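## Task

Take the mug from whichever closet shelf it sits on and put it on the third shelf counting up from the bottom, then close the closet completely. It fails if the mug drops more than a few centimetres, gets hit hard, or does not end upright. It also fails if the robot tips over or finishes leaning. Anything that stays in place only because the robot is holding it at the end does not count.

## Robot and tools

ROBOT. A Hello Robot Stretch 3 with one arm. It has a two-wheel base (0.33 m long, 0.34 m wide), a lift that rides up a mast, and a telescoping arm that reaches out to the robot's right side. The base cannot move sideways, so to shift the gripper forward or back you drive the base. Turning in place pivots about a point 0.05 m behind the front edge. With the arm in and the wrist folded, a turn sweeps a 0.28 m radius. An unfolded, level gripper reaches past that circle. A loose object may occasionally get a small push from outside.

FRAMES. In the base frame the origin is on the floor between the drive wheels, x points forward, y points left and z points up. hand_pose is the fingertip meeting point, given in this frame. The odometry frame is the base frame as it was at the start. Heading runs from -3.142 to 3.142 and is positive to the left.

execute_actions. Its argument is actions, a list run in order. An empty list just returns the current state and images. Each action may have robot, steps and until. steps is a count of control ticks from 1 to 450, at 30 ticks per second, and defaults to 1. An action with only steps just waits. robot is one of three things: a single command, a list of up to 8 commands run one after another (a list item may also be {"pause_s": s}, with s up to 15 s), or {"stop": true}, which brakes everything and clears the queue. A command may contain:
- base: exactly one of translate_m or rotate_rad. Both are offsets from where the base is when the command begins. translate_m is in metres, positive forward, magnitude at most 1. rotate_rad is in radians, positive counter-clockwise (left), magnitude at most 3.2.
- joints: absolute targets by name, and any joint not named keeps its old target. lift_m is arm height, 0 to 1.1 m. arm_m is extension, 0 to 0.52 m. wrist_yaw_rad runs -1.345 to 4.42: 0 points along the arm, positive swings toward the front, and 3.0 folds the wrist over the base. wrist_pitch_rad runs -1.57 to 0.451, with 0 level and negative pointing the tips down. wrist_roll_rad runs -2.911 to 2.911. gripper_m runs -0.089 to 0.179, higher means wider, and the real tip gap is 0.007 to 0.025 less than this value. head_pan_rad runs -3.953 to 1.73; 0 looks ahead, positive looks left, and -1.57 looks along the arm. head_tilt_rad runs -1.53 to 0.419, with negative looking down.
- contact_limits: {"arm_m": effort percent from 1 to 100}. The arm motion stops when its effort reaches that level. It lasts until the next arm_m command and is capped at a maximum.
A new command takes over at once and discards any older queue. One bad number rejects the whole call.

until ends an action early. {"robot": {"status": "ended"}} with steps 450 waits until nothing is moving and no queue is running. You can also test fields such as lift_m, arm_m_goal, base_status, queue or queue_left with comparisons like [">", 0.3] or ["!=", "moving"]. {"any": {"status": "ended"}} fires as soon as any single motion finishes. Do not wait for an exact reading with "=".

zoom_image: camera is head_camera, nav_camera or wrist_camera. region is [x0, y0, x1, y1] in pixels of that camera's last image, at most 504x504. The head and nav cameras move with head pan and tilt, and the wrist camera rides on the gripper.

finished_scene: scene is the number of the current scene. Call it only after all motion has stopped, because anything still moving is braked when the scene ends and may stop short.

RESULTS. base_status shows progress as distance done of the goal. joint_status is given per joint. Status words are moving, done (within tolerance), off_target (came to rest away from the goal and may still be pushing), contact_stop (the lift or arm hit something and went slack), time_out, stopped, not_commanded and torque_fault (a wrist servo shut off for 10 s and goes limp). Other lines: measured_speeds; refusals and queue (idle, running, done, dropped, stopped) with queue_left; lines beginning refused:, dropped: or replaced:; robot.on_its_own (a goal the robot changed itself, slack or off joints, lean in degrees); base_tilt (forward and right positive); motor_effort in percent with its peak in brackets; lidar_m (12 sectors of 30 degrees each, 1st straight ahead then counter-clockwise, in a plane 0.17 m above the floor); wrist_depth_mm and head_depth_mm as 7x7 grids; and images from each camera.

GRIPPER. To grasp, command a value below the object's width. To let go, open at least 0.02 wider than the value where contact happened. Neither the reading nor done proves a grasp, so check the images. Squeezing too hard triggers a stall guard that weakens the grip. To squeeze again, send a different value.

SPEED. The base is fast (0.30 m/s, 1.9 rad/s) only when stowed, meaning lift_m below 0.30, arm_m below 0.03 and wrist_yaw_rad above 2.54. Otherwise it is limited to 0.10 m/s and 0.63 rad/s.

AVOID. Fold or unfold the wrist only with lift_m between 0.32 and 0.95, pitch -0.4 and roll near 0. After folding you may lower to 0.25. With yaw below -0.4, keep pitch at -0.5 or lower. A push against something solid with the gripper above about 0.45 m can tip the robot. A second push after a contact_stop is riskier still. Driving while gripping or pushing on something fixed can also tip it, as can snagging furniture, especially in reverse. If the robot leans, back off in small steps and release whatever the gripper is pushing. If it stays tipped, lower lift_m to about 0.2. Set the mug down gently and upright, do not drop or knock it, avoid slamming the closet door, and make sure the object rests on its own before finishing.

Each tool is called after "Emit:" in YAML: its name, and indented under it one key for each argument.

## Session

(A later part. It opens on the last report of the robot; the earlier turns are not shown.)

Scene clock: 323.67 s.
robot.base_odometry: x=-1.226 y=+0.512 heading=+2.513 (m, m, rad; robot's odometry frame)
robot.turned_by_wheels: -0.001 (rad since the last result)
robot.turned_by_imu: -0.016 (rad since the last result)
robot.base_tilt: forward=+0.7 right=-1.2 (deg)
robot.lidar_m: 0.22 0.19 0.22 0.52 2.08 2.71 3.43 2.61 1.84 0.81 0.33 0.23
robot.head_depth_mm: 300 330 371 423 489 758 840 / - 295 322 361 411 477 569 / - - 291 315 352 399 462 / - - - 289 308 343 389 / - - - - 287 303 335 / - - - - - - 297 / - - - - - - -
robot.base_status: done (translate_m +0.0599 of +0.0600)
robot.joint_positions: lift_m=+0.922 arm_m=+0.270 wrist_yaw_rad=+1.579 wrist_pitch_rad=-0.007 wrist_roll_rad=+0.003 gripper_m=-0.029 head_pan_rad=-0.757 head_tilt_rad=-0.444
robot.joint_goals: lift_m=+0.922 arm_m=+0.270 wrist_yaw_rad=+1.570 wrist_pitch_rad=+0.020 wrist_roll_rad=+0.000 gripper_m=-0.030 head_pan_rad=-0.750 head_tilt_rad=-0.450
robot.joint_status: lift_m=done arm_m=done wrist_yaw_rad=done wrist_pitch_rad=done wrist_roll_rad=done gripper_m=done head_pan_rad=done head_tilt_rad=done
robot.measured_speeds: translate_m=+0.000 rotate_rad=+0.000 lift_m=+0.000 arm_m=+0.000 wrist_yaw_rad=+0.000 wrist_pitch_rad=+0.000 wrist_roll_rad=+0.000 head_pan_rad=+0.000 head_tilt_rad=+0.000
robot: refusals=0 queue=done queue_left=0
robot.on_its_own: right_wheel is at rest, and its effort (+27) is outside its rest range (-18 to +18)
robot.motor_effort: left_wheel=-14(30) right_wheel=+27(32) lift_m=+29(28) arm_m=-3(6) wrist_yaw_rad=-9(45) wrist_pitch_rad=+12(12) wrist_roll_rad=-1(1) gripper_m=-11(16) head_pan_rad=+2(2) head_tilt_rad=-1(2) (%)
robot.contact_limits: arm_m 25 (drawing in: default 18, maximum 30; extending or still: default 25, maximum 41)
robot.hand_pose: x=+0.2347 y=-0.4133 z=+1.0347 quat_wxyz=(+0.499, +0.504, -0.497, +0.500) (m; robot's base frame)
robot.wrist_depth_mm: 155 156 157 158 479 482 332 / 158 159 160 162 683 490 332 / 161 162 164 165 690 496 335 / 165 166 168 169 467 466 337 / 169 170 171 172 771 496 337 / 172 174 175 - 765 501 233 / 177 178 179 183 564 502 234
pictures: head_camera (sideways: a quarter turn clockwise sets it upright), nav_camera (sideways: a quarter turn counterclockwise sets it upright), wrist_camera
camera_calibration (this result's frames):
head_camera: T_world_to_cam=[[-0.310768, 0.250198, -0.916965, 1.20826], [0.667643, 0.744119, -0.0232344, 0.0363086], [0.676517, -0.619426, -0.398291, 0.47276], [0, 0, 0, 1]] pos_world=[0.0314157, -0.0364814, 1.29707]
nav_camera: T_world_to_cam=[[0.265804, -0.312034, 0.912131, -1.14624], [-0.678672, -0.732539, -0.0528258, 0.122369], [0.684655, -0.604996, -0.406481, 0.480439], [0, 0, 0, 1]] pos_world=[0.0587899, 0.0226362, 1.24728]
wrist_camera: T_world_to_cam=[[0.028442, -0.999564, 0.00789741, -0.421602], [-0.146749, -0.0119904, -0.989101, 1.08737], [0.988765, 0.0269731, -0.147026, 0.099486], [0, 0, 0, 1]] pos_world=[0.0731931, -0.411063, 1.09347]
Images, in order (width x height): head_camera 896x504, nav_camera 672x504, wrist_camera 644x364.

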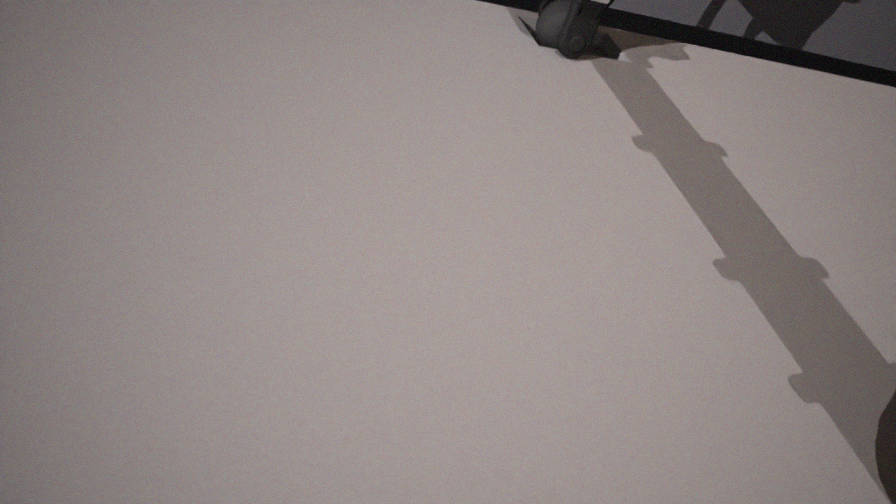

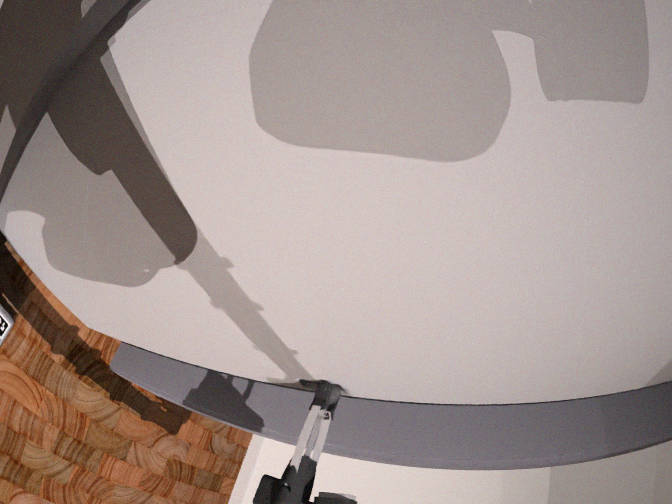

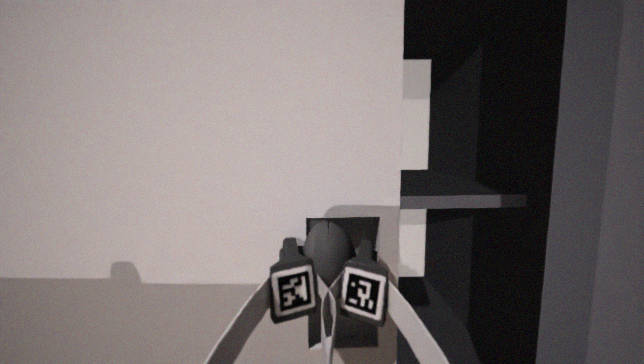

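Works well. Continue to full retraction.

Emit:
execute_actions:
  actions:
    - {"robot":{"joints":{"arm_m":0.0},"contact_limits":{"arm_m":25}},"steps":300,"until":{"robot":{"status":"ended"}}}

Scene clock: 327.33 s.
robot.base_odometry: x=-1.226 y=+0.512 heading=+2.513 (m, m, rad; robot's odometry frame)
robot.turned_by_wheels: +0.000 (rad since the last result)
robot.turned_by_imu: -0.077 (rad since the last result)
robot.base_tilt: forward=+0.7 right=-1.2 (deg)
robot.lidar_m: 0.22 0.19 0.22 0.44 2.06 2.54 3.88 2.91 1.90 1.74 0.65 0.24
robot.head_depth_mm: 644 680 716 674 704 757 818 / 690 732 778 833 896 966 978 / 735 791 847 905 977 1071 1173 / 792 863 913 983 993 1137 1314 / - - - 291 307 339 387 / - - - - 285 296 324 / - - - - - - 292
robot.base_status: done (translate_m +0.0599 of +0.0600)
robot.joint_positions: lift_m=+0.922 arm_m=+0.003 wrist_yaw_rad=+1.551 wrist_pitch_rad=-0.008 wrist_roll_rad=+0.003 gripper_m=-0.029 head_pan_rad=-0.757 head_tilt_rad=-0.444
robot.joint_goals: lift_m=+0.922 arm_m=+0.000 wrist_yaw_rad=+1.570 wrist_pitch_rad=+0.020 wrist_roll_rad=+0.000 gripper_m=-0.030 head_pan_rad=-0.750 head_tilt_rad=-0.450
robot.joint_status: lift_m=done arm_m=done wrist_yaw_rad=done wrist_pitch_rad=done wrist_roll_rad=done gripper_m=done head_pan_rad=done head_tilt_rad=done
robot.measured_speeds: translate_m=+0.000 rotate_rad=+0.000 lift_m=+0.000 arm_m=+0.000 wrist_yaw_rad=+0.000 wrist_pitch_rad=+0.000 wrist_roll_rad=+0.000 head_pan_rad=+0.000 head_tilt_rad=+0.000
robot: refusals=0 queue=done queue_left=0
robot.on_its_own: right_wheel is at rest, and its effort (+23) is outside its rest range (-18 to +18); wrist_yaw_rad is at rest, and its effort (+20) is outside its rest range (-12 to +12)
robot.motor_effort: left_wheel=-2(28) right_wheel=+23(33) lift_m=+28(29) arm_m=-4(6) wrist_yaw_rad=+20(50) wrist_pitch_rad=+13(12) wrist_roll_rad=-1(1) gripper_m=-15(18) head_pan_rad=+2(3) head_tilt_rad=-2(2) (%)
robot.contact_limits: arm_m 25 (drawing in: default 18, maximum 30; extending or still: default 25, maximum 41)
robot.hand_pose: x=+0.2346 y=-0.1530 z=+1.0345 quat_wxyz=(+0.507, +0.498, -0.503, +0.492) (m; robot's base frame)
robot.wrist_depth_mm: 143 147 153 159 481 570 514 / 146 150 157 163 786 777 550 / 149 153 160 166 887 782 558 / 152 156 164 170 470 670 532 / 156 160 166 172 923 800 557 / 159 164 170 - 817 748 566 / 162 167 174 184 192 606 554
pictures: head_camera (sideways: a quarter turn clockwise sets it upright), nav_camera (sideways: a quarter turn counterclockwise sets it upright), wrist_camera
camera_calibration (this result's frames):
head_camera: T_world_to_cam=[[-0.310785, 0.250187, -0.916962, 1.20825], [0.667607, 0.744152, -0.0232342, 0.0363087], [0.676546, -0.619391, -0.398297, 0.472768], [0, 0, 0, 1]] pos_world=[0.0314175, -0.0364802, 1.29707]
nav_camera: T_world_to_cam=[[0.265823, -0.312025, 0.912128, -1.14624], [-0.678636, -0.732572, -0.0528258, 0.122369], [0.684683, -0.604961, -0.406486, 0.480446], [0, 0, 0, 1]] pos_world=[0.0587885, 0.0226391, 1.24728]
wrist_camera: T_world_to_cam=[[0.0000905356, -0.999969, 0.00788474, -0.154808], [-0.148004, -0.0078113, -0.988956, 1.09101], [0.988987, -0.00107744, -0.148, 0.0891635], [0, 0, 0, 1]] pos_world=[0.0733065, -0.146185, 1.09338]
Images, in order (width x height): head_camera 896x504, nav_camera 672x504, wrist_camera 644x364.

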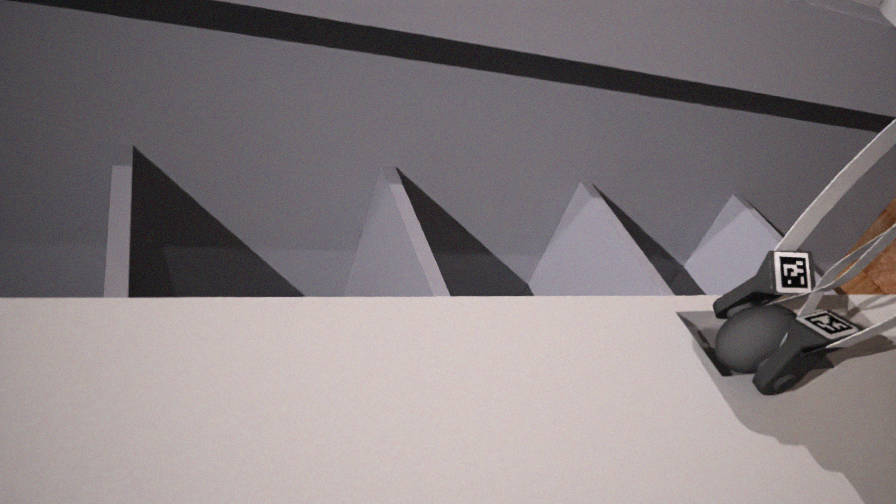

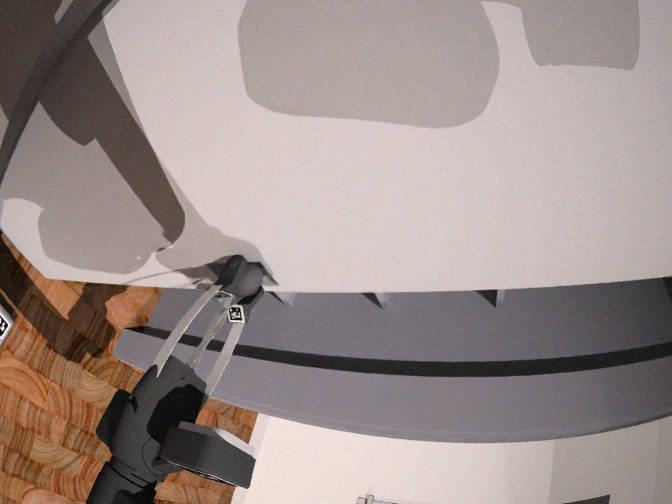

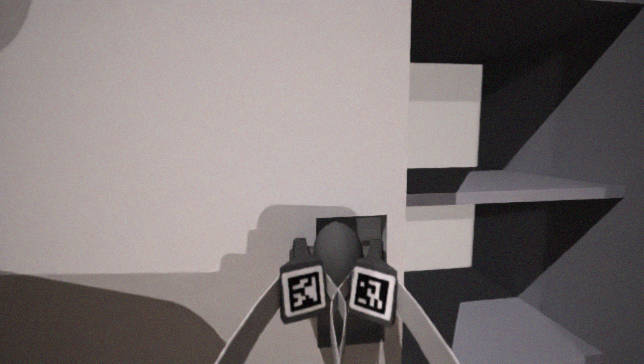

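Emit:
execute_actions:
  actions:
    - {"robot":[{"base":{"translate_m":-0.17}},{"base":{"rotate_rad":1.66},"joints":{"wrist_yaw_rad":0.0,"head_pan_rad":-1.57,"head_tilt_rad":-0.5}},{"base":{"translate_m":-0.36}}],"steps":450,"until":{"robot":{"status":"ended"}}}

Scene clock: 341.07 s.
robot.base_odometry: x=-0.904 y=+0.721 heading=-2.109 (m, m, rad; robot's odometry frame)
robot.turned_by_wheels: +1.661 (rad since the last result)
robot.turned_by_imu: +1.440 (rad since the last result)
robot.base_tilt: forward=+0.7 right=-1.2 (deg)
robot.lidar_m: 0.89 2.38 2.77 3.18 2.73 1.60 1.39 1.39 0.50 0.57 0.50 0.57
robot.head_depth_mm: 684 713 546 557 572 601 - / 853 897 874 957 946 - - / 991 1081 944 1201 1051 - - / 970 1074 937 1241 1005 1152 1341 / 952 1054 926 1211 997 1144 1346 / 939 1033 919 1186 991 1107 1326 / 924 1015 914 1177 951 1107 1238
robot.base_status: done (translate_m -0.3600 of -0.3600)
robot.joint_positions: lift_m=+0.922 arm_m=+0.002 wrist_yaw_rad=-0.040 wrist_pitch_rad=-0.006 wrist_roll_rad=+0.003 gripper_m=-0.029 head_pan_rad=-1.563 head_tilt_rad=-0.495
robot.joint_goals: lift_m=+0.922 arm_m=+0.000 wrist_yaw_rad=-0.042 wrist_pitch_rad=+0.020 wrist_roll_rad=+0.000 gripper_m=-0.030 head_pan_rad=-1.570 head_tilt_rad=-0.500
robot.joint_status: lift_m=done arm_m=done wrist_yaw_rad=done wrist_pitch_rad=done wrist_roll_rad=done gripper_m=done head_pan_rad=done head_tilt_rad=done
robot.measured_speeds: translate_m=+0.000 rotate_rad=+0.000 lift_m=+0.000 arm_m=+0.000 wrist_yaw_rad=+0.000 wrist_pitch_rad=+0.000 wrist_roll_rad=+0.000 head_pan_rad=+0.000 head_tilt_rad=+0.000
robot: refusals=0 queue=done queue_left=0
robot.on_its_own: wrist_yaw_rad is held at -0.042, not at your +0.000, by its stall guard, which is not easing now
robot.motor_effort: left_wheel=-1(20) right_wheel=+1(23) lift_m=+28(28) arm_m=+1(4) wrist_yaw_rad=-3(66) wrist_pitch_rad=+12(13) wrist_roll_rad=-1(1) gripper_m=-12(18) head_pan_rad=-3(32) head_tilt_rad=-1(9) (%)
robot.contact_limits: arm_m 25 (drawing in: default 18, maximum 30; extending or still: default 25, maximum 41)
robot.hand_pose: x=-0.0316 y=-0.4030 z=+1.0350 quat_wxyz=(+0.706, -0.012, -0.708, -0.016) (m; robot's base frame)
robot.wrist_depth_mm: 537 541 546 606 508 229 249 / 758 792 848 869 525 232 255 / 771 834 902 935 525 238 263 / 669 660 644 843 537 240 272 / 799 858 916 957 535 242 277 / 789 849 835 - 340 251 287 / 613 623 623 617 601 257 297
pictures: head_camera (sideways: a quarter turn clockwise sets it upright), nav_camera (sideways: a quarter turn counterclockwise sets it upright), wrist_camera
camera_calibration (this result's frames):
head_camera: T_world_to_cam=[[-0.0349014, 0.443291, -0.895698, 1.17883], [0.999168, 0.0344055, -0.0219055, 0.0325548], [0.0211064, -0.895717, -0.444123, 0.536399], [0, 0, 0, 1]] pos_world=[-0.0027064, -0.0432224, 1.29481]
nav_camera: T_world_to_cam=[[-0.0408523, -0.453389, 0.890376, -1.11599], [-0.998474, -0.0146082, -0.0532507, 0.12487], [0.03715, -0.891193, -0.4521, 0.543752], [0, 0, 0, 1]] pos_world=[0.0588882, -0.0195664, 1.24613]
wrist_camera: T_world_to_cam=[[-0.99978, 0.0194175, 0.00796752, -0.0257263], [-0.00504953, 0.145935, -0.989281, 1.11704], [-0.0203721, -0.989104, -0.145805, -0.0801025], [0, 0, 0, 1]] pos_world=[-0.0217119, -0.241745, 1.09359]
Images, in order (width x height): head_camera 896x504, nav_camera 672x504, wrist_camera 644x364.

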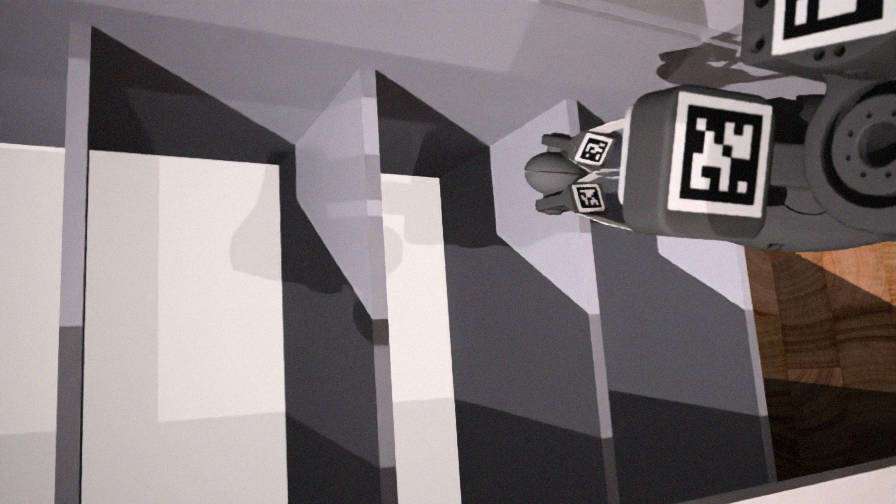

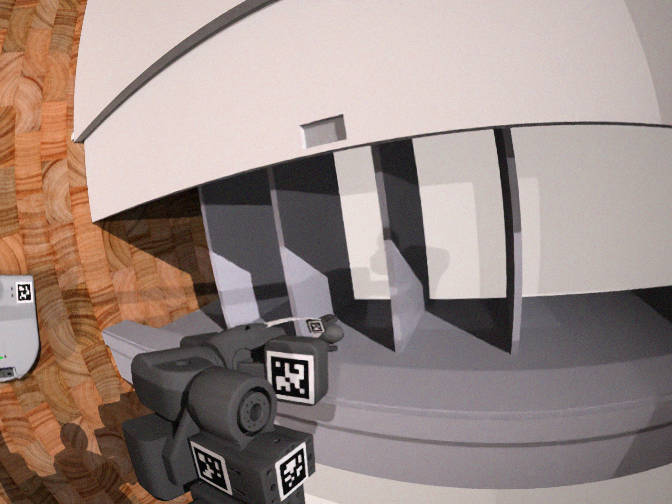

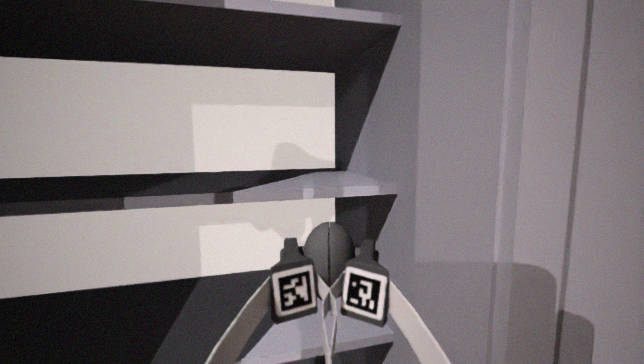

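Emit:
execute_actions:
  actions:
    - {"robot":[{"base":{"translate_m":-0.25},"joints":{"head_pan_rad":-1.0,"head_tilt_rad":-0.45,"wrist_yaw_rad":0.5}}],"steps":450,"until":{"robot":{"status":"ended"}}}

Scene clock: 346.13 s.
robot.base_odometry: x=-0.776 y=+0.936 heading=-2.109 (m, m, rad; robot's odometry frame)
robot.turned_by_wheels: +0.000 (rad since the last result)
robot.turned_by_imu: +0.001 (rad since the last result)
robot.base_tilt: forward=+0.7 right=-1.2 (deg)
robot.lidar_m: 1.02 2.63 3.05 3.16 2.25 1.32 1.14 1.14 1.33 0.48 1.23 0.66
robot.head_depth_mm: 986 1064 1096 1218 1028 1098 - / 1016 1104 1095 1249 1025 1164 1380 / 1047 1145 1078 1296 1068 1196 1382 / 1087 1192 1069 1343 1112 1235 1376 / 1129 1233 1164 1356 1318 1277 1374 / 1150 1243 639 694 751 836 937 / 528 574 627 693 771 872 1001
robot.base_status: done (translate_m -0.2500 of -0.2500)
robot.joint_positions: lift_m=+0.922 arm_m=+0.002 wrist_yaw_rad=+0.497 wrist_pitch_rad=-0.005 wrist_roll_rad=+0.003 gripper_m=-0.029 head_pan_rad=-1.007 head_tilt_rad=-0.458
robot.joint_goals: lift_m=+0.922 arm_m=+0.000 wrist_yaw_rad=+0.500 wrist_pitch_rad=+0.020 wrist_roll_rad=+0.000 gripper_m=-0.030 head_pan_rad=-1.000 head_tilt_rad=-0.450
robot.joint_status: lift_m=done arm_m=done wrist_yaw_rad=done wrist_pitch_rad=done wrist_roll_rad=done gripper_m=done head_pan_rad=done head_tilt_rad=done
robot.measured_speeds: translate_m=+0.000 rotate_rad=+0.000 lift_m=+0.000 arm_m=+0.000 wrist_yaw_rad=+0.000 wrist_pitch_rad=+0.000 wrist_roll_rad=+0.000 head_pan_rad=+0.000 head_tilt_rad=+0.000
robot: refusals=0 queue=done queue_left=0
robot.motor_effort: left_wheel=-1(8) right_wheel=+1(3) lift_m=+28(28) arm_m=+1(1) wrist_yaw_rad=+3(4) wrist_pitch_rad=+11(12) wrist_roll_rad=-1(1) gripper_m=-12(12) head_pan_rad=+2(26) head_tilt_rad=+3(8) (%)
robot.contact_limits: arm_m 25 (drawing in: default 18, maximum 30; extending or still: default 25, maximum 41)
robot.hand_pose: x=+0.1007 y=-0.3722 z=+1.0350 quat_wxyz=(+0.685, +0.176, -0.685, +0.172) (m; robot's base frame)
robot.wrist_depth_mm: 409 - - 674 542 212 204 / 422 843 988 973 758 216 208 / 436 - - - 942 221 211 / 447 733 - - 577 226 216 / 461 - - - 279 230 219 / 476 476 848 - 244 234 224 / 498 483 - 989 614 241 228
pictures: head_camera (sideways: a quarter turn clockwise sets it upright), nav_camera (sideways: a quarter turn counterclockwise sets it upright), wrist_camera
camera_calibration (this result's frames):
head_camera: T_world_to_cam=[[-0.245719, 0.329747, -0.911531, 1.20077], [0.830923, 0.555916, -0.0228864, 0.0348591], [0.499188, -0.763036, -0.410594, 0.489851], [0, 0, 0, 1]] pos_world=[0.0215585, -0.0415551, 1.29647]
nav_camera: T_world_to_cam=[[0.186809, -0.37847, 0.906566, -1.1385], [-0.839288, -0.541103, -0.0529521, 0.123513], [0.510586, -0.750978, -0.418728, 0.497439], [0, 0, 0, 1]] pos_world=[0.0623602, 0.0095092, 1.24696]
wrist_camera: T_world_to_cam=[[-0.868964, -0.494811, 0.00796826, -0.0985805], [-0.0789697, 0.122752, -0.989291, 1.11206], [0.488534, -0.860287, -0.145742, -0.0503355], [0, 0, 0, 1]] pos_world=[0.0267465, -0.228589, 1.0936]
Images, in order (width x height): head_camera 896x504, nav_camera 672x504, wrist_camera 644x364.

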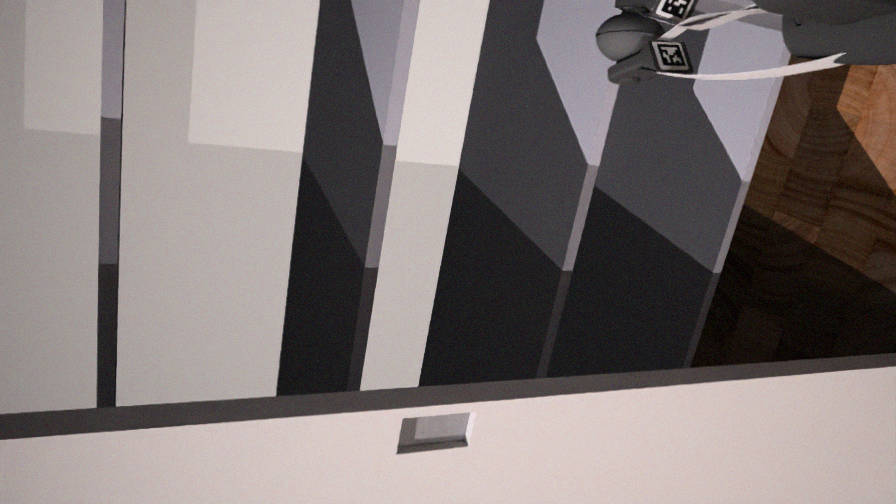

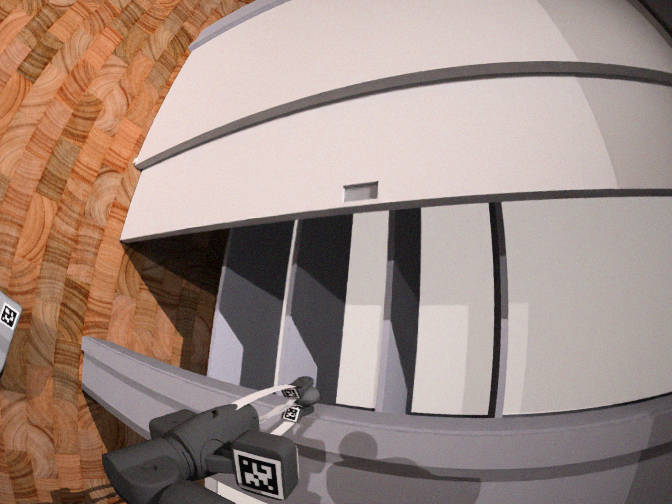

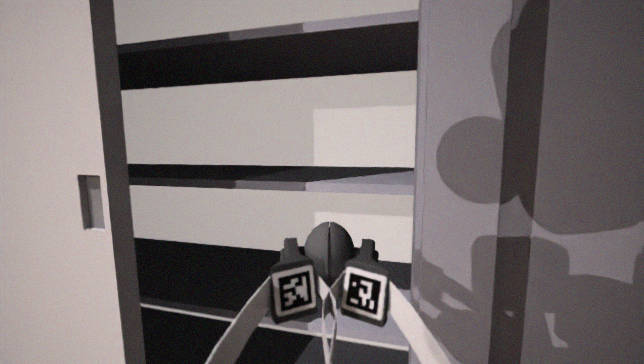

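Emit:
execute_actions:
  actions:
    - {"robot":[{"base":{"translate_m":0.575},"joints":{"wrist_yaw_rad":1.57}},{"base":{"rotate_rad":-1.351},"joints":{"head_pan_rad":-0.5,"head_tilt_rad":-0.6}},{"base":{"translate_m":0.1}}],"steps":450,"until":{"robot":{"status":"ended"}}}

Scene clock: 361.77 s.
robot.base_odometry: x=-1.165 y=+0.473 heading=+2.823 (m, m, rad; robot's odometry frame)
robot.turned_by_wheels: -1.351 (rad since the last result)
robot.turned_by_imu: -1.323 (rad since the last result)
robot.base_tilt: forward=+0.7 right=-1.2 (deg)
robot.lidar_m: 0.30 0.29 0.35 0.89 2.14 2.86 3.34 2.49 1.78 1.69 0.64 0.32
robot.head_depth_mm: 812 859 878 967 1046 1125 1224 / 923 966 856 1054 1176 1280 1269 / 978 1027 750 1060 1148 1424 1264 / - 288 314 353 412 480 582 / - - 297 332 378 435 517 / - - 288 313 352 402 471 / - - - 296 330 374 433
robot.base_status: done (translate_m +0.1000 of +0.1000)
robot.joint_positions: lift_m=+0.922 arm_m=+0.002 wrist_yaw_rad=+1.568 wrist_pitch_rad=-0.005 wrist_roll_rad=+0.003 gripper_m=-0.029 head_pan_rad=-0.507 head_tilt_rad=-0.592
robot.joint_goals: lift_m=+0.922 arm_m=+0.000 wrist_yaw_rad=+1.570 wrist_pitch_rad=+0.020 wrist_roll_rad=+0.000 gripper_m=-0.030 head_pan_rad=-0.500 head_tilt_rad=-0.600
robot.joint_status: lift_m=done arm_m=done wrist_yaw_rad=done wrist_pitch_rad=done wrist_roll_rad=done gripper_m=done head_pan_rad=done head_tilt_rad=done
robot.measured_speeds: translate_m=+0.000 rotate_rad=+0.000 lift_m=+0.000 arm_m=+0.000 wrist_yaw_rad=+0.000 wrist_pitch_rad=+0.000 wrist_roll_rad=+0.000 head_pan_rad=+0.000 head_tilt_rad=+0.000
robot: refusals=0 queue=done queue_left=0
robot.motor_effort: left_wheel=+2(9) right_wheel=-2(4) lift_m=+28(29) arm_m=+0(1) wrist_yaw_rad=+2(5) wrist_pitch_rad=+11(12) wrist_roll_rad=-1(1) gripper_m=-11(11) head_pan_rad=+3(22) head_tilt_rad=-2(13) (%)
robot.contact_limits: arm_m 25 (drawing in: default 18, maximum 30; extending or still: default 25, maximum 41)
robot.hand_pose: x=+0.2347 y=-0.1480 z=+1.0351 quat_wxyz=(+0.502, +0.501, -0.500, +0.497) (m; robot's base frame)
robot.wrist_depth_mm: 219 218 218 220 558 557 542 / 223 224 223 224 883 837 597 / 228 227 229 228 889 898 602 / 233 233 233 234 800 781 574 / 237 239 238 238 939 894 597 / 243 244 244 - 841 803 601 / 249 249 249 250 611 609 569
pictures: head_camera (sideways: a quarter turn clockwise sets it upright), nav_camera (sideways: a quarter turn counterclockwise sets it upright), wrist_camera
camera_calibration (this result's frames):
head_camera: T_world_to_cam=[[-0.477294, 0.22907, -0.848362, 1.11979], [0.460126, 0.887646, -0.0191925, 0.0323083], [0.748649, -0.399513, -0.529069, 0.642489], [0, 0, 0, 1]] pos_world=[0.0386038, -0.0285051, 1.29053]
nav_camera: T_world_to_cam=[[0.448303, -0.299708, 0.84214, -1.05607], [-0.483319, -0.873797, -0.053685, 0.122286], [0.751949, -0.382955, -0.53658, 0.649313], [0, 0, 0, 1]] pos_world=[0.0442921, 0.0389988, 1.24433]
wrist_camera: T_world_to_cam=[[0.0172649, -0.999819, 0.00797512, -0.153937], [-0.145273, -0.0104001, -0.989337, 1.0911], [0.989241, 0.0159222, -0.145427, 0.0889416], [0, 0, 0, 1]] pos_world=[0.0731807, -0.143978, 1.09363]
Images, in order (width x height): head_camera 896x504, nav_camera 672x504, wrist_camera 644x364.

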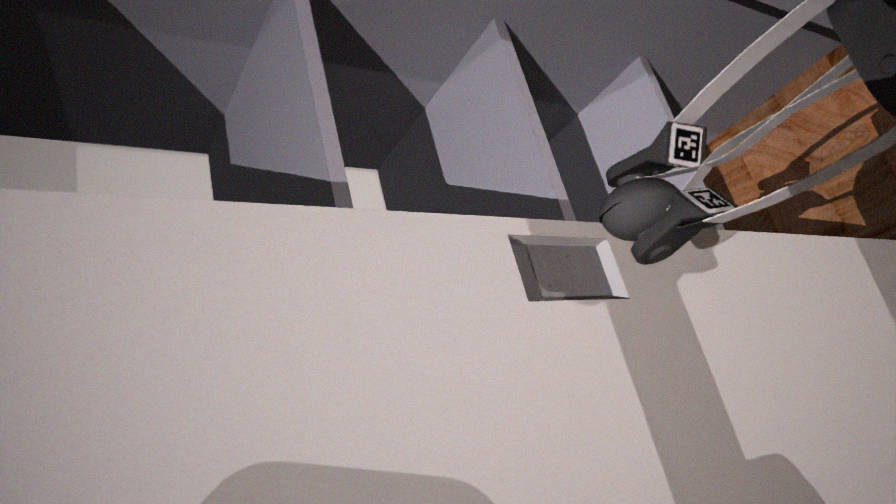

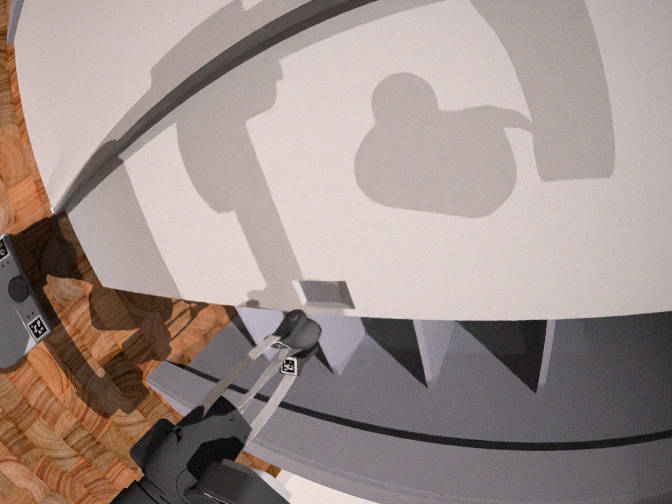

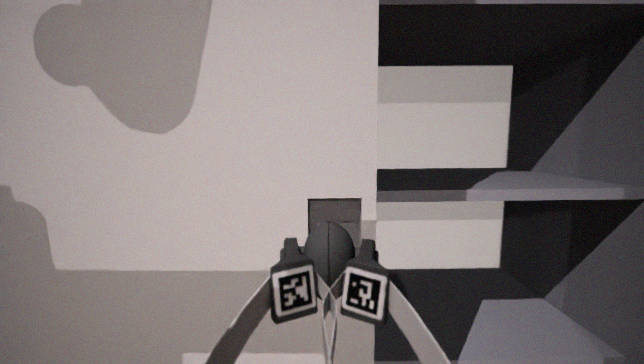

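Emit:
execute_actions:
  actions:
    - {"robot":[{"base":{"translate_m":0.07}},{"joints":{"arm_m":0.5},"contact_limits":{"arm_m":22}}],"steps":300,"until":{"robot":{"status":"ended"}}}

Scene clock: 369.73 s.
robot.base_odometry: x=-1.232 y=+0.495 heading=+2.823 (m, m, rad; robot's odometry frame)
robot.turned_by_wheels: +0.000 (rad since the last result)
robot.turned_by_imu: -0.021 (rad since the last result)
robot.base_tilt: forward=+0.4 right=-1.6 (deg)
robot.lidar_m: 0.24 0.23 0.26 0.62 2.13 2.81 3.85 2.54 1.79 1.69 0.36 0.25
robot.head_depth_mm: - - 301 347 413 511 671 / - - 289 320 374 451 571 / - - - 299 341 405 498 / - - - 286 315 368 443 / - - - - 296 337 398 / - - - - 286 310 362 / - - - - - 294 332
robot.base_status: done (translate_m +0.0700 of +0.0700)
robot.joint_positions: lift_m=+0.922 arm_m=+0.499 wrist_yaw_rad=+1.815 wrist_pitch_rad=+0.011 wrist_roll_rad=+0.002 gripper_m=-0.029 head_pan_rad=-0.507 head_tilt_rad=-0.593
robot.joint_goals: lift_m=+0.922 arm_m=+0.500 wrist_yaw_rad=+1.570 wrist_pitch_rad=+0.020 wrist_roll_rad=+0.000 gripper_m=-0.030 head_pan_rad=-0.500 head_tilt_rad=-0.600
robot.joint_status: lift_m=done arm_m=done wrist_yaw_rad=done wrist_pitch_rad=done wrist_roll_rad=done gripper_m=done head_pan_rad=done head_tilt_rad=done
robot.measured_speeds: translate_m=+0.000 rotate_rad=+0.000 lift_m=+0.000 arm_m=+0.000 wrist_yaw_rad=+0.000 wrist_pitch_rad=+0.000 wrist_roll_rad=+0.000 head_pan_rad=+0.000 head_tilt_rad=+0.000
robot: refusals=0 queue=done queue_left=0
robot.on_its_own: wrist_yaw_rad is at rest, and its effort (-100) is outside its rest range (-12 to +12)
robot.motor_effort: left_wheel=+10(19) right_wheel=+0(20) lift_m=+28(28) arm_m=+13(17) wrist_yaw_rad=-100(100) wrist_pitch_rad=+4(18) wrist_roll_rad=-1(1) gripper_m=-22(24) head_pan_rad=+2(3) head_tilt_rad=-3(3) (%)
robot.contact_limits: arm_m 22 (drawing in: default 18, maximum 30; extending or still: default 25, maximum 41)
robot.hand_pose: x=+0.2276 y=-0.5816 z=+1.0392 quat_wxyz=(+0.432, +0.555, -0.439, +0.559) (m; robot's base frame)
robot.wrist_depth_mm: 245 229 213 199 116 119 115 / 250 233 217 203 118 121 116 / 257 240 222 206 120 123 118 / 262 244 226 210 122 125 120 / 269 250 231 211 124 127 122 / 275 256 240 - 127 130 124 / 285 262 239 224 129 133 126
pictures: head_camera (sideways: a quarter turn clockwise sets it upright), nav_camera (sideways: a quarter turn counterclockwise sets it upright), wrist_camera
camera_calibration (this result's frames):
head_camera: T_world_to_cam=[[-0.478003, 0.229375, -0.84788, 1.11916], [0.45998, 0.887723, -0.0191662, 0.0322749], [0.748286, -0.399169, -0.529842, 0.643497], [0, 0, 0, 1]] pos_world=[0.0385989, -0.0284953, 1.29049]
nav_camera: T_world_to_cam=[[0.449018, -0.300014, 0.84165, -1.05543], [-0.483233, -0.873844, -0.0536867, 0.122288], [0.751577, -0.382606, -0.537349, 0.650315], [0, 0, 0, 1]] pos_world=[0.0442405, 0.0390299, 1.24432]
wrist_camera: T_world_to_cam=[[0.260985, -0.965305, 0.00856833, -0.623411], [-0.122923, -0.0420353, -0.991526, 1.06839], [0.957484, 0.25772, -0.129629, 0.235006], [0, 0, 0, 1]] pos_world=[0.0690165, -0.617438, 1.09514]
Images, in order (width x height): head_camera 896x504, nav_camera 672x504, wrist_camera 644x364.

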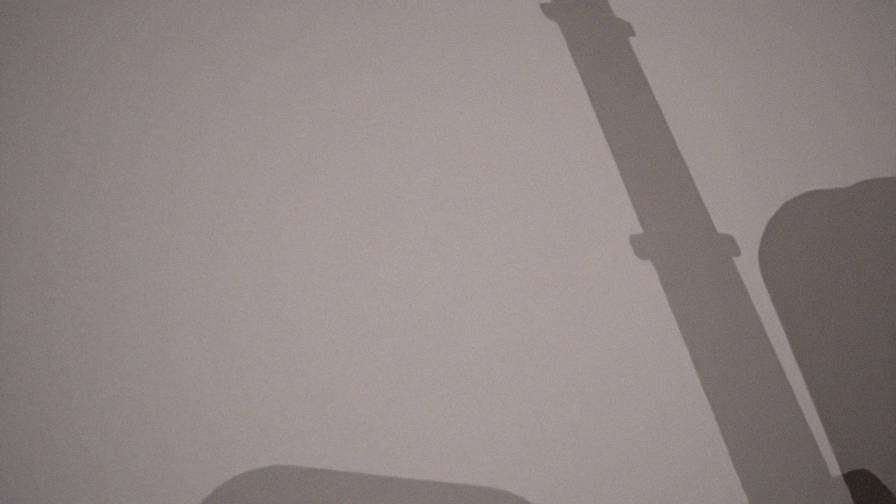

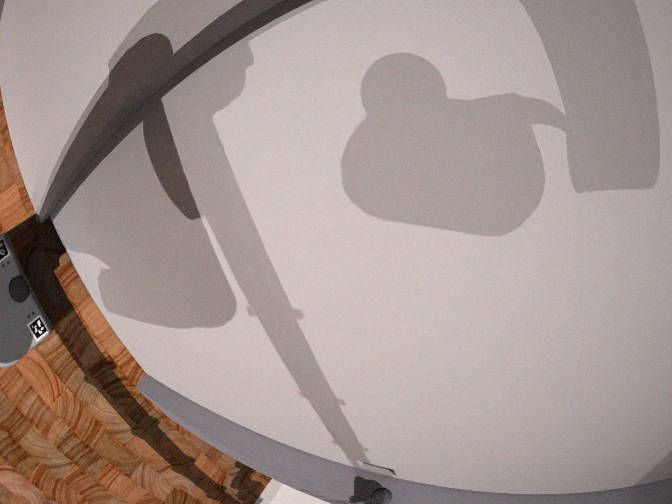

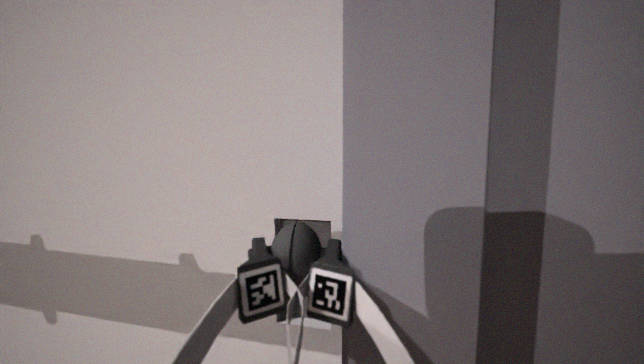

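Emit:
execute_actions:
  actions:
    - {"robot":[{"joints":{"arm_m":0.45,"wrist_yaw_rad":1.57}},{"base":{"translate_m":-0.25}},{"joints":{"arm_m":0.0},"base":{"rotate_rad":1.6}},{"base":{"translate_m":0.9},"joints":{"head_pan_rad":-0.6,"head_tilt_rad":-0.4}}],"steps":450,"until":{"robot":{"status":"ended"}}}
    - {"steps":300,"until":{"robot":{"status":"ended"}}}

Scene clock: 371.97 s.
robot.base_odometry: x=-1.232 y=+0.495 heading=+2.823 (m, m, rad; robot's odometry frame)
robot.turned_by_wheels: +0.000 (rad since the last result)
robot.turned_by_imu: -0.006 (rad since the last result)
robot.base_tilt: forward=+0.7 right=-1.3 (deg)
robot.lidar_m: 0.24 0.23 0.26 0.61 2.13 2.78 3.41 2.56 1.79 1.69 0.36 0.25
robot.head_depth_mm: - - 299 344 411 510 674 / - - 287 316 370 450 572 / - - - 296 338 402 498 / - - - 286 311 364 440 / - - - - 294 332 395 / - - - - - 307 358 / - - - - - 291 327
robot.base_status: done (translate_m +0.0700 of +0.0700)
robot.joint_positions: lift_m=+0.922 arm_m=+0.449 wrist_yaw_rad=+1.664 wrist_pitch_rad=+0.006 wrist_roll_rad=+0.001 gripper_m=-0.029 head_pan_rad=-0.507 head_tilt_rad=-0.594
robot.joint_goals: lift_m=+0.922 arm_m=+0.450 wrist_yaw_rad=+1.570 wrist_pitch_rad=+0.020 wrist_roll_rad=+0.000 gripper_m=-0.030 head_pan_rad=-0.500 head_tilt_rad=-0.600
robot.joint_status: lift_m=done arm_m=done wrist_yaw_rad=off_target wrist_pitch_rad=done wrist_roll_rad=done gripper_m=done head_pan_rad=done head_tilt_rad=done
robot.measured_speeds: translate_m=+0.000 rotate_rad=+0.000 lift_m=+0.000 arm_m=+0.000 wrist_yaw_rad=+0.000 wrist_pitch_rad=+0.000 wrist_roll_rad=+0.000 head_pan_rad=+0.000 head_tilt_rad=+0.000
robot: refusals=0 queue=dropped queue_left=0
robot.on_its_own: wrist_yaw_rad is at rest, and its effort (-94) is outside its rest range (-12 to +12)
robot.motor_effort: left_wheel=+5(14) right_wheel=+3(14) lift_m=+27(28) arm_m=+5(13) wrist_yaw_rad=-94(100) wrist_pitch_rad=+6(11) wrist_roll_rad=+0(1) gripper_m=-21(24) head_pan_rad=+2(3) head_tilt_rad=-2(2) (%)
robot.hand_pose: x=+0.2339 y=-0.5706 z=+1.0380 quat_wxyz=(+0.475, +0.522, -0.477, +0.524) (m; robot's base frame)
robot.wrist_depth_mm: 201 198 193 189 114 113 122 / 205 201 198 193 116 115 125 / 208 204 200 197 118 128 127 / 214 209 205 201 121 130 129 / 217 214 209 204 123 133 132 / 223 220 213 - 126 135 135 / 229 224 218 214 128 139 137
pictures: head_camera (sideways: a quarter turn clockwise sets it upright), nav_camera (sideways: a quarter turn counterclockwise sets it upright), wrist_camera
dropped: robot: command 0 of its queue: wrist_yaw_rad: off_target
camera_calibration (this result's frames):
head_camera: T_world_to_cam=[[-0.478948, 0.229828, -0.847224, 1.11831], [0.459854, 0.887788, -0.0191304, 0.032229], [0.747759, -0.398762, -0.530892, 0.644866], [0, 0, 0, 1]] pos_world=[0.0385899, -0.0284846, 1.29043]
nav_camera: T_world_to_cam=[[0.449965, -0.300467, 0.840982, -1.05457], [-0.483188, -0.873869, -0.0536889, 0.12229], [0.75104, -0.382194, -0.538392, 0.651676], [0, 0, 0, 1]] pos_world=[0.0441735, 0.0390691, 1.2443]
wrist_camera: T_world_to_cam=[[0.113164, -0.993523, 0.0102438, -0.597721], [-0.132774, -0.0253392, -0.990822, 1.07948], [0.984665, 0.110766, -0.134781, 0.141061], [0, 0, 0, 1]] pos_world=[0.0720691, -0.582121, 1.09471]
Images, in order (width x height): head_camera 896x504, nav_camera 672x504, wrist_camera 644x364.

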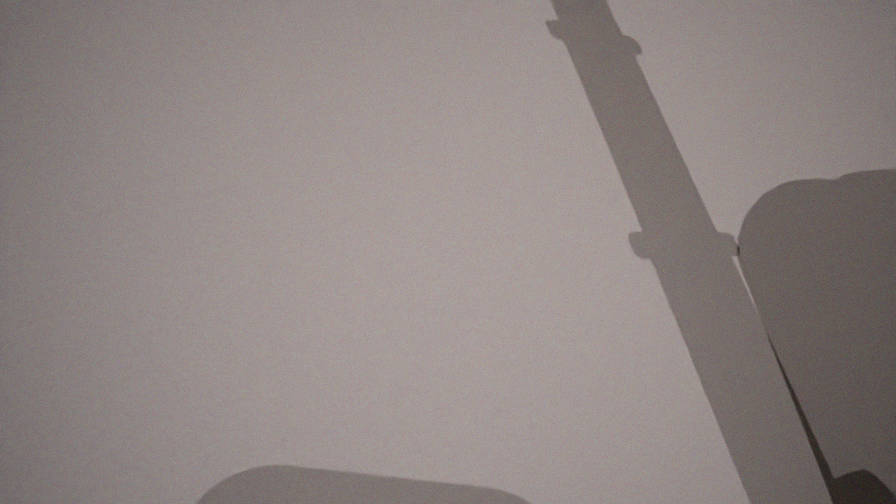

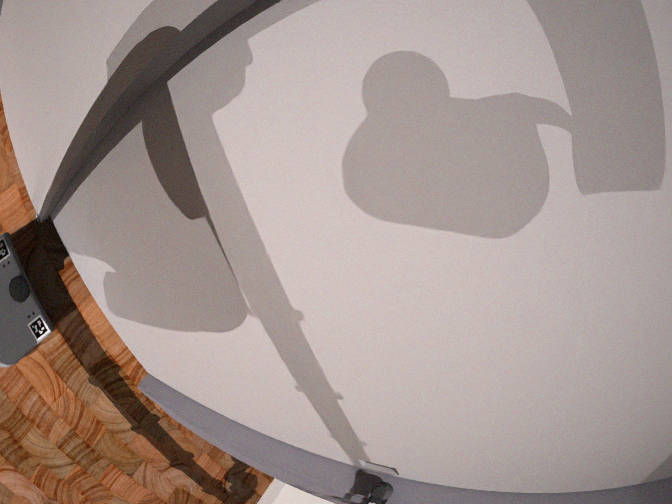

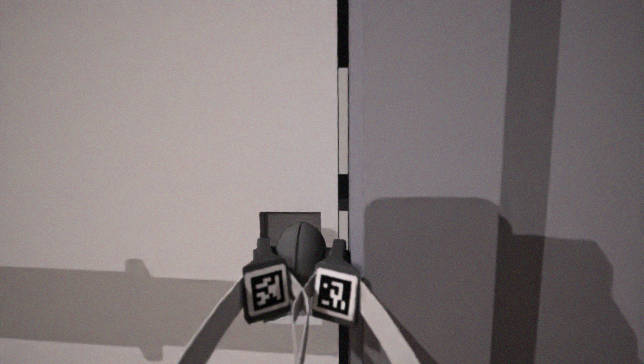

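Emit:
execute_actions:
  actions:
    - {"robot":{"joints":{"arm_m":0.49,"wrist_yaw_rad":1.66},"contact_limits":{"arm_m":22}},"steps":90,"until":{"robot":{"status":"ended"}}}
    - {"robot":{"joints":{"arm_m":0.478,"wrist_yaw_rad":1.72}},"steps":40}
    - {"robot":{"base":{"translate_m":-0.12}},"steps":120,"until":{"robot":{"status":"ended"}}}

Scene clock: 377.83 s.
robot.base_odometry: x=-1.118 y=+0.458 heading=+2.823 (m, m, rad; robot's odometry frame)
robot.turned_by_wheels: +0.000 (rad since the last result)
robot.turned_by_imu: +0.001 (rad since the last result)
robot.base_tilt: forward=+0.7 right=-1.3 (deg)
robot.lidar_m: 0.36 0.34 0.42 0.94 2.12 2.77 3.28 2.55 1.79 1.70 0.55 0.38
robot.head_depth_mm: 372 419 476 554 660 819 1005 / 351 391 442 507 597 724 922 / 332 368 412 470 544 648 803 / 315 348 387 436 500 586 708 / 299 329 364 407 462 534 635 / 289 312 343 382 430 493 576 / - 297 326 360 402 456 527
robot.base_status: done (translate_m -0.1200 of -0.1200)
robot.joint_positions: lift_m=+0.922 arm_m=+0.478 wrist_yaw_rad=+1.813 wrist_pitch_rad=+0.003 wrist_roll_rad=+0.001 gripper_m=-0.029 head_pan_rad=-0.507 head_tilt_rad=-0.595
robot.joint_goals: lift_m=+0.922 arm_m=+0.478 wrist_yaw_rad=+1.811 wrist_pitch_rad=+0.020 wrist_roll_rad=+0.000 gripper_m=-0.030 head_pan_rad=-0.500 head_tilt_rad=-0.600
robot.joint_status: lift_m=done arm_m=done wrist_yaw_rad=off_target wrist_pitch_rad=done wrist_roll_rad=done gripper_m=done head_pan_rad=done head_tilt_rad=done
robot.measured_speeds: translate_m=+0.000 rotate_rad=+0.000 lift_m=+0.000 arm_m=+0.000 wrist_yaw_rad=+0.000 wrist_pitch_rad=+0.000 wrist_roll_rad=+0.000 head_pan_rad=+0.000 head_tilt_rad=+0.000
robot: refusals=0 queue=done queue_left=0
robot.on_its_own: wrist_yaw_rad is held at +1.811, not at your +1.720, by its stall guard, which is not easing now
robot.motor_effort: left_wheel=+0(16) right_wheel=+1(16) lift_m=+27(27) arm_m=+3(13) wrist_yaw_rad=-3(100) wrist_pitch_rad=+8(8) wrist_roll_rad=+0(0) gripper_m=-12(24) head_pan_rad=+2(3) head_tilt_rad=-2(1) (%)
robot.hand_pose: x=+0.2275 y=-0.5611 z=+1.0373 quat_wxyz=(+0.435, +0.556, -0.436, +0.557) (m; robot's base frame)
robot.wrist_depth_mm: 380 358 331 311 223 222 212 / 393 365 341 317 227 227 215 / 398 374 346 325 233 231 219 / 413 383 356 335 237 236 223 / 424 392 363 345 241 239 227 / 431 403 377 - 244 245 231 / 449 412 382 352 256 250 235
pictures: head_camera (sideways: a quarter turn clockwise sets it upright), nav_camera (sideways: a quarter turn counterclockwise sets it upright), wrist_camera
replaced: robot.wrist_yaw_rad: its motion had ended off_target
camera_calibration (this result's frames):
head_camera: T_world_to_cam=[[-0.479046, 0.229877, -0.847155, 1.11823], [0.459845, 0.887793, -0.0191266, 0.0322242], [0.747702, -0.398722, -0.531001, 0.645009], [0, 0, 0, 1]] pos_world=[0.0385889, -0.0284836, 1.29043]
nav_camera: T_world_to_cam=[[0.450062, -0.300516, 0.840913, -1.05448], [-0.483187, -0.873869, -0.0536891, 0.122291], [0.750982, -0.382155, -0.538501, 0.651818], [0, 0, 0, 1]] pos_world=[0.0441667, 0.039073, 1.2443]
wrist_camera: T_world_to_cam=[[0.259911, -0.965582, 0.00988885, -0.604865], [-0.129932, -0.0451185, -0.990496, 1.06616], [0.956851, 0.256156, -0.137187, 0.236673], [0, 0, 0, 1]] pos_world=[0.0692789, -0.596568, 1.09448]
Images, in order (width x height): head_camera 896x504, nav_camera 672x504, wrist_camera 644x364.

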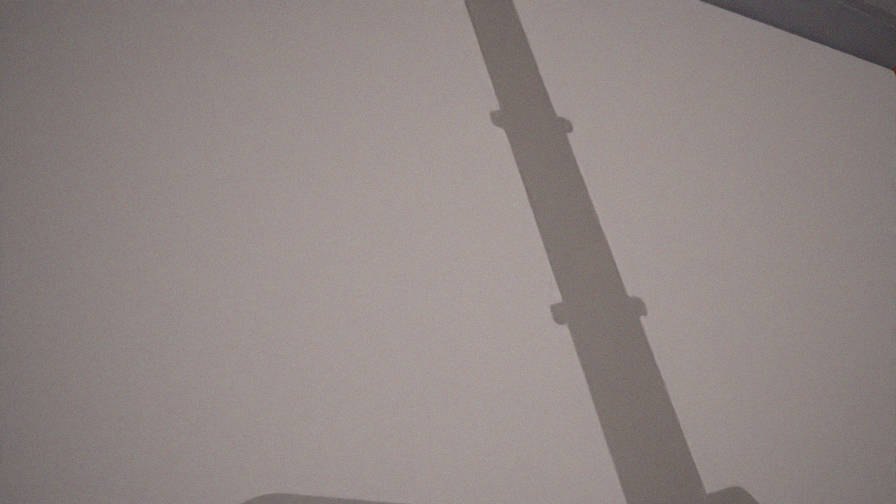

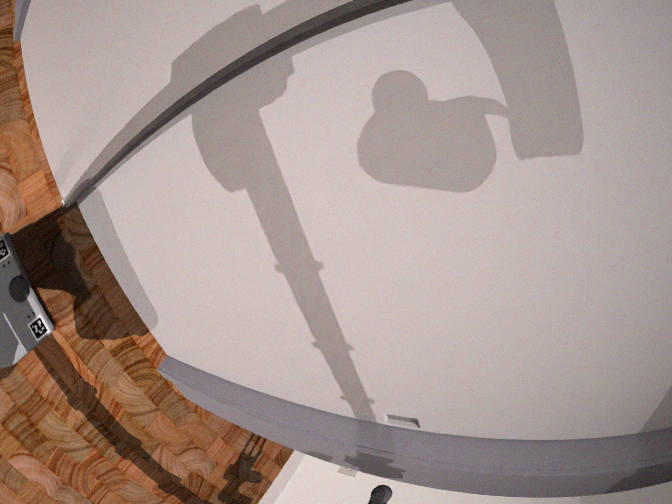

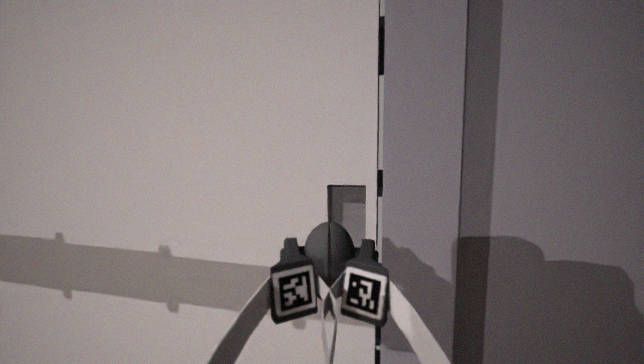

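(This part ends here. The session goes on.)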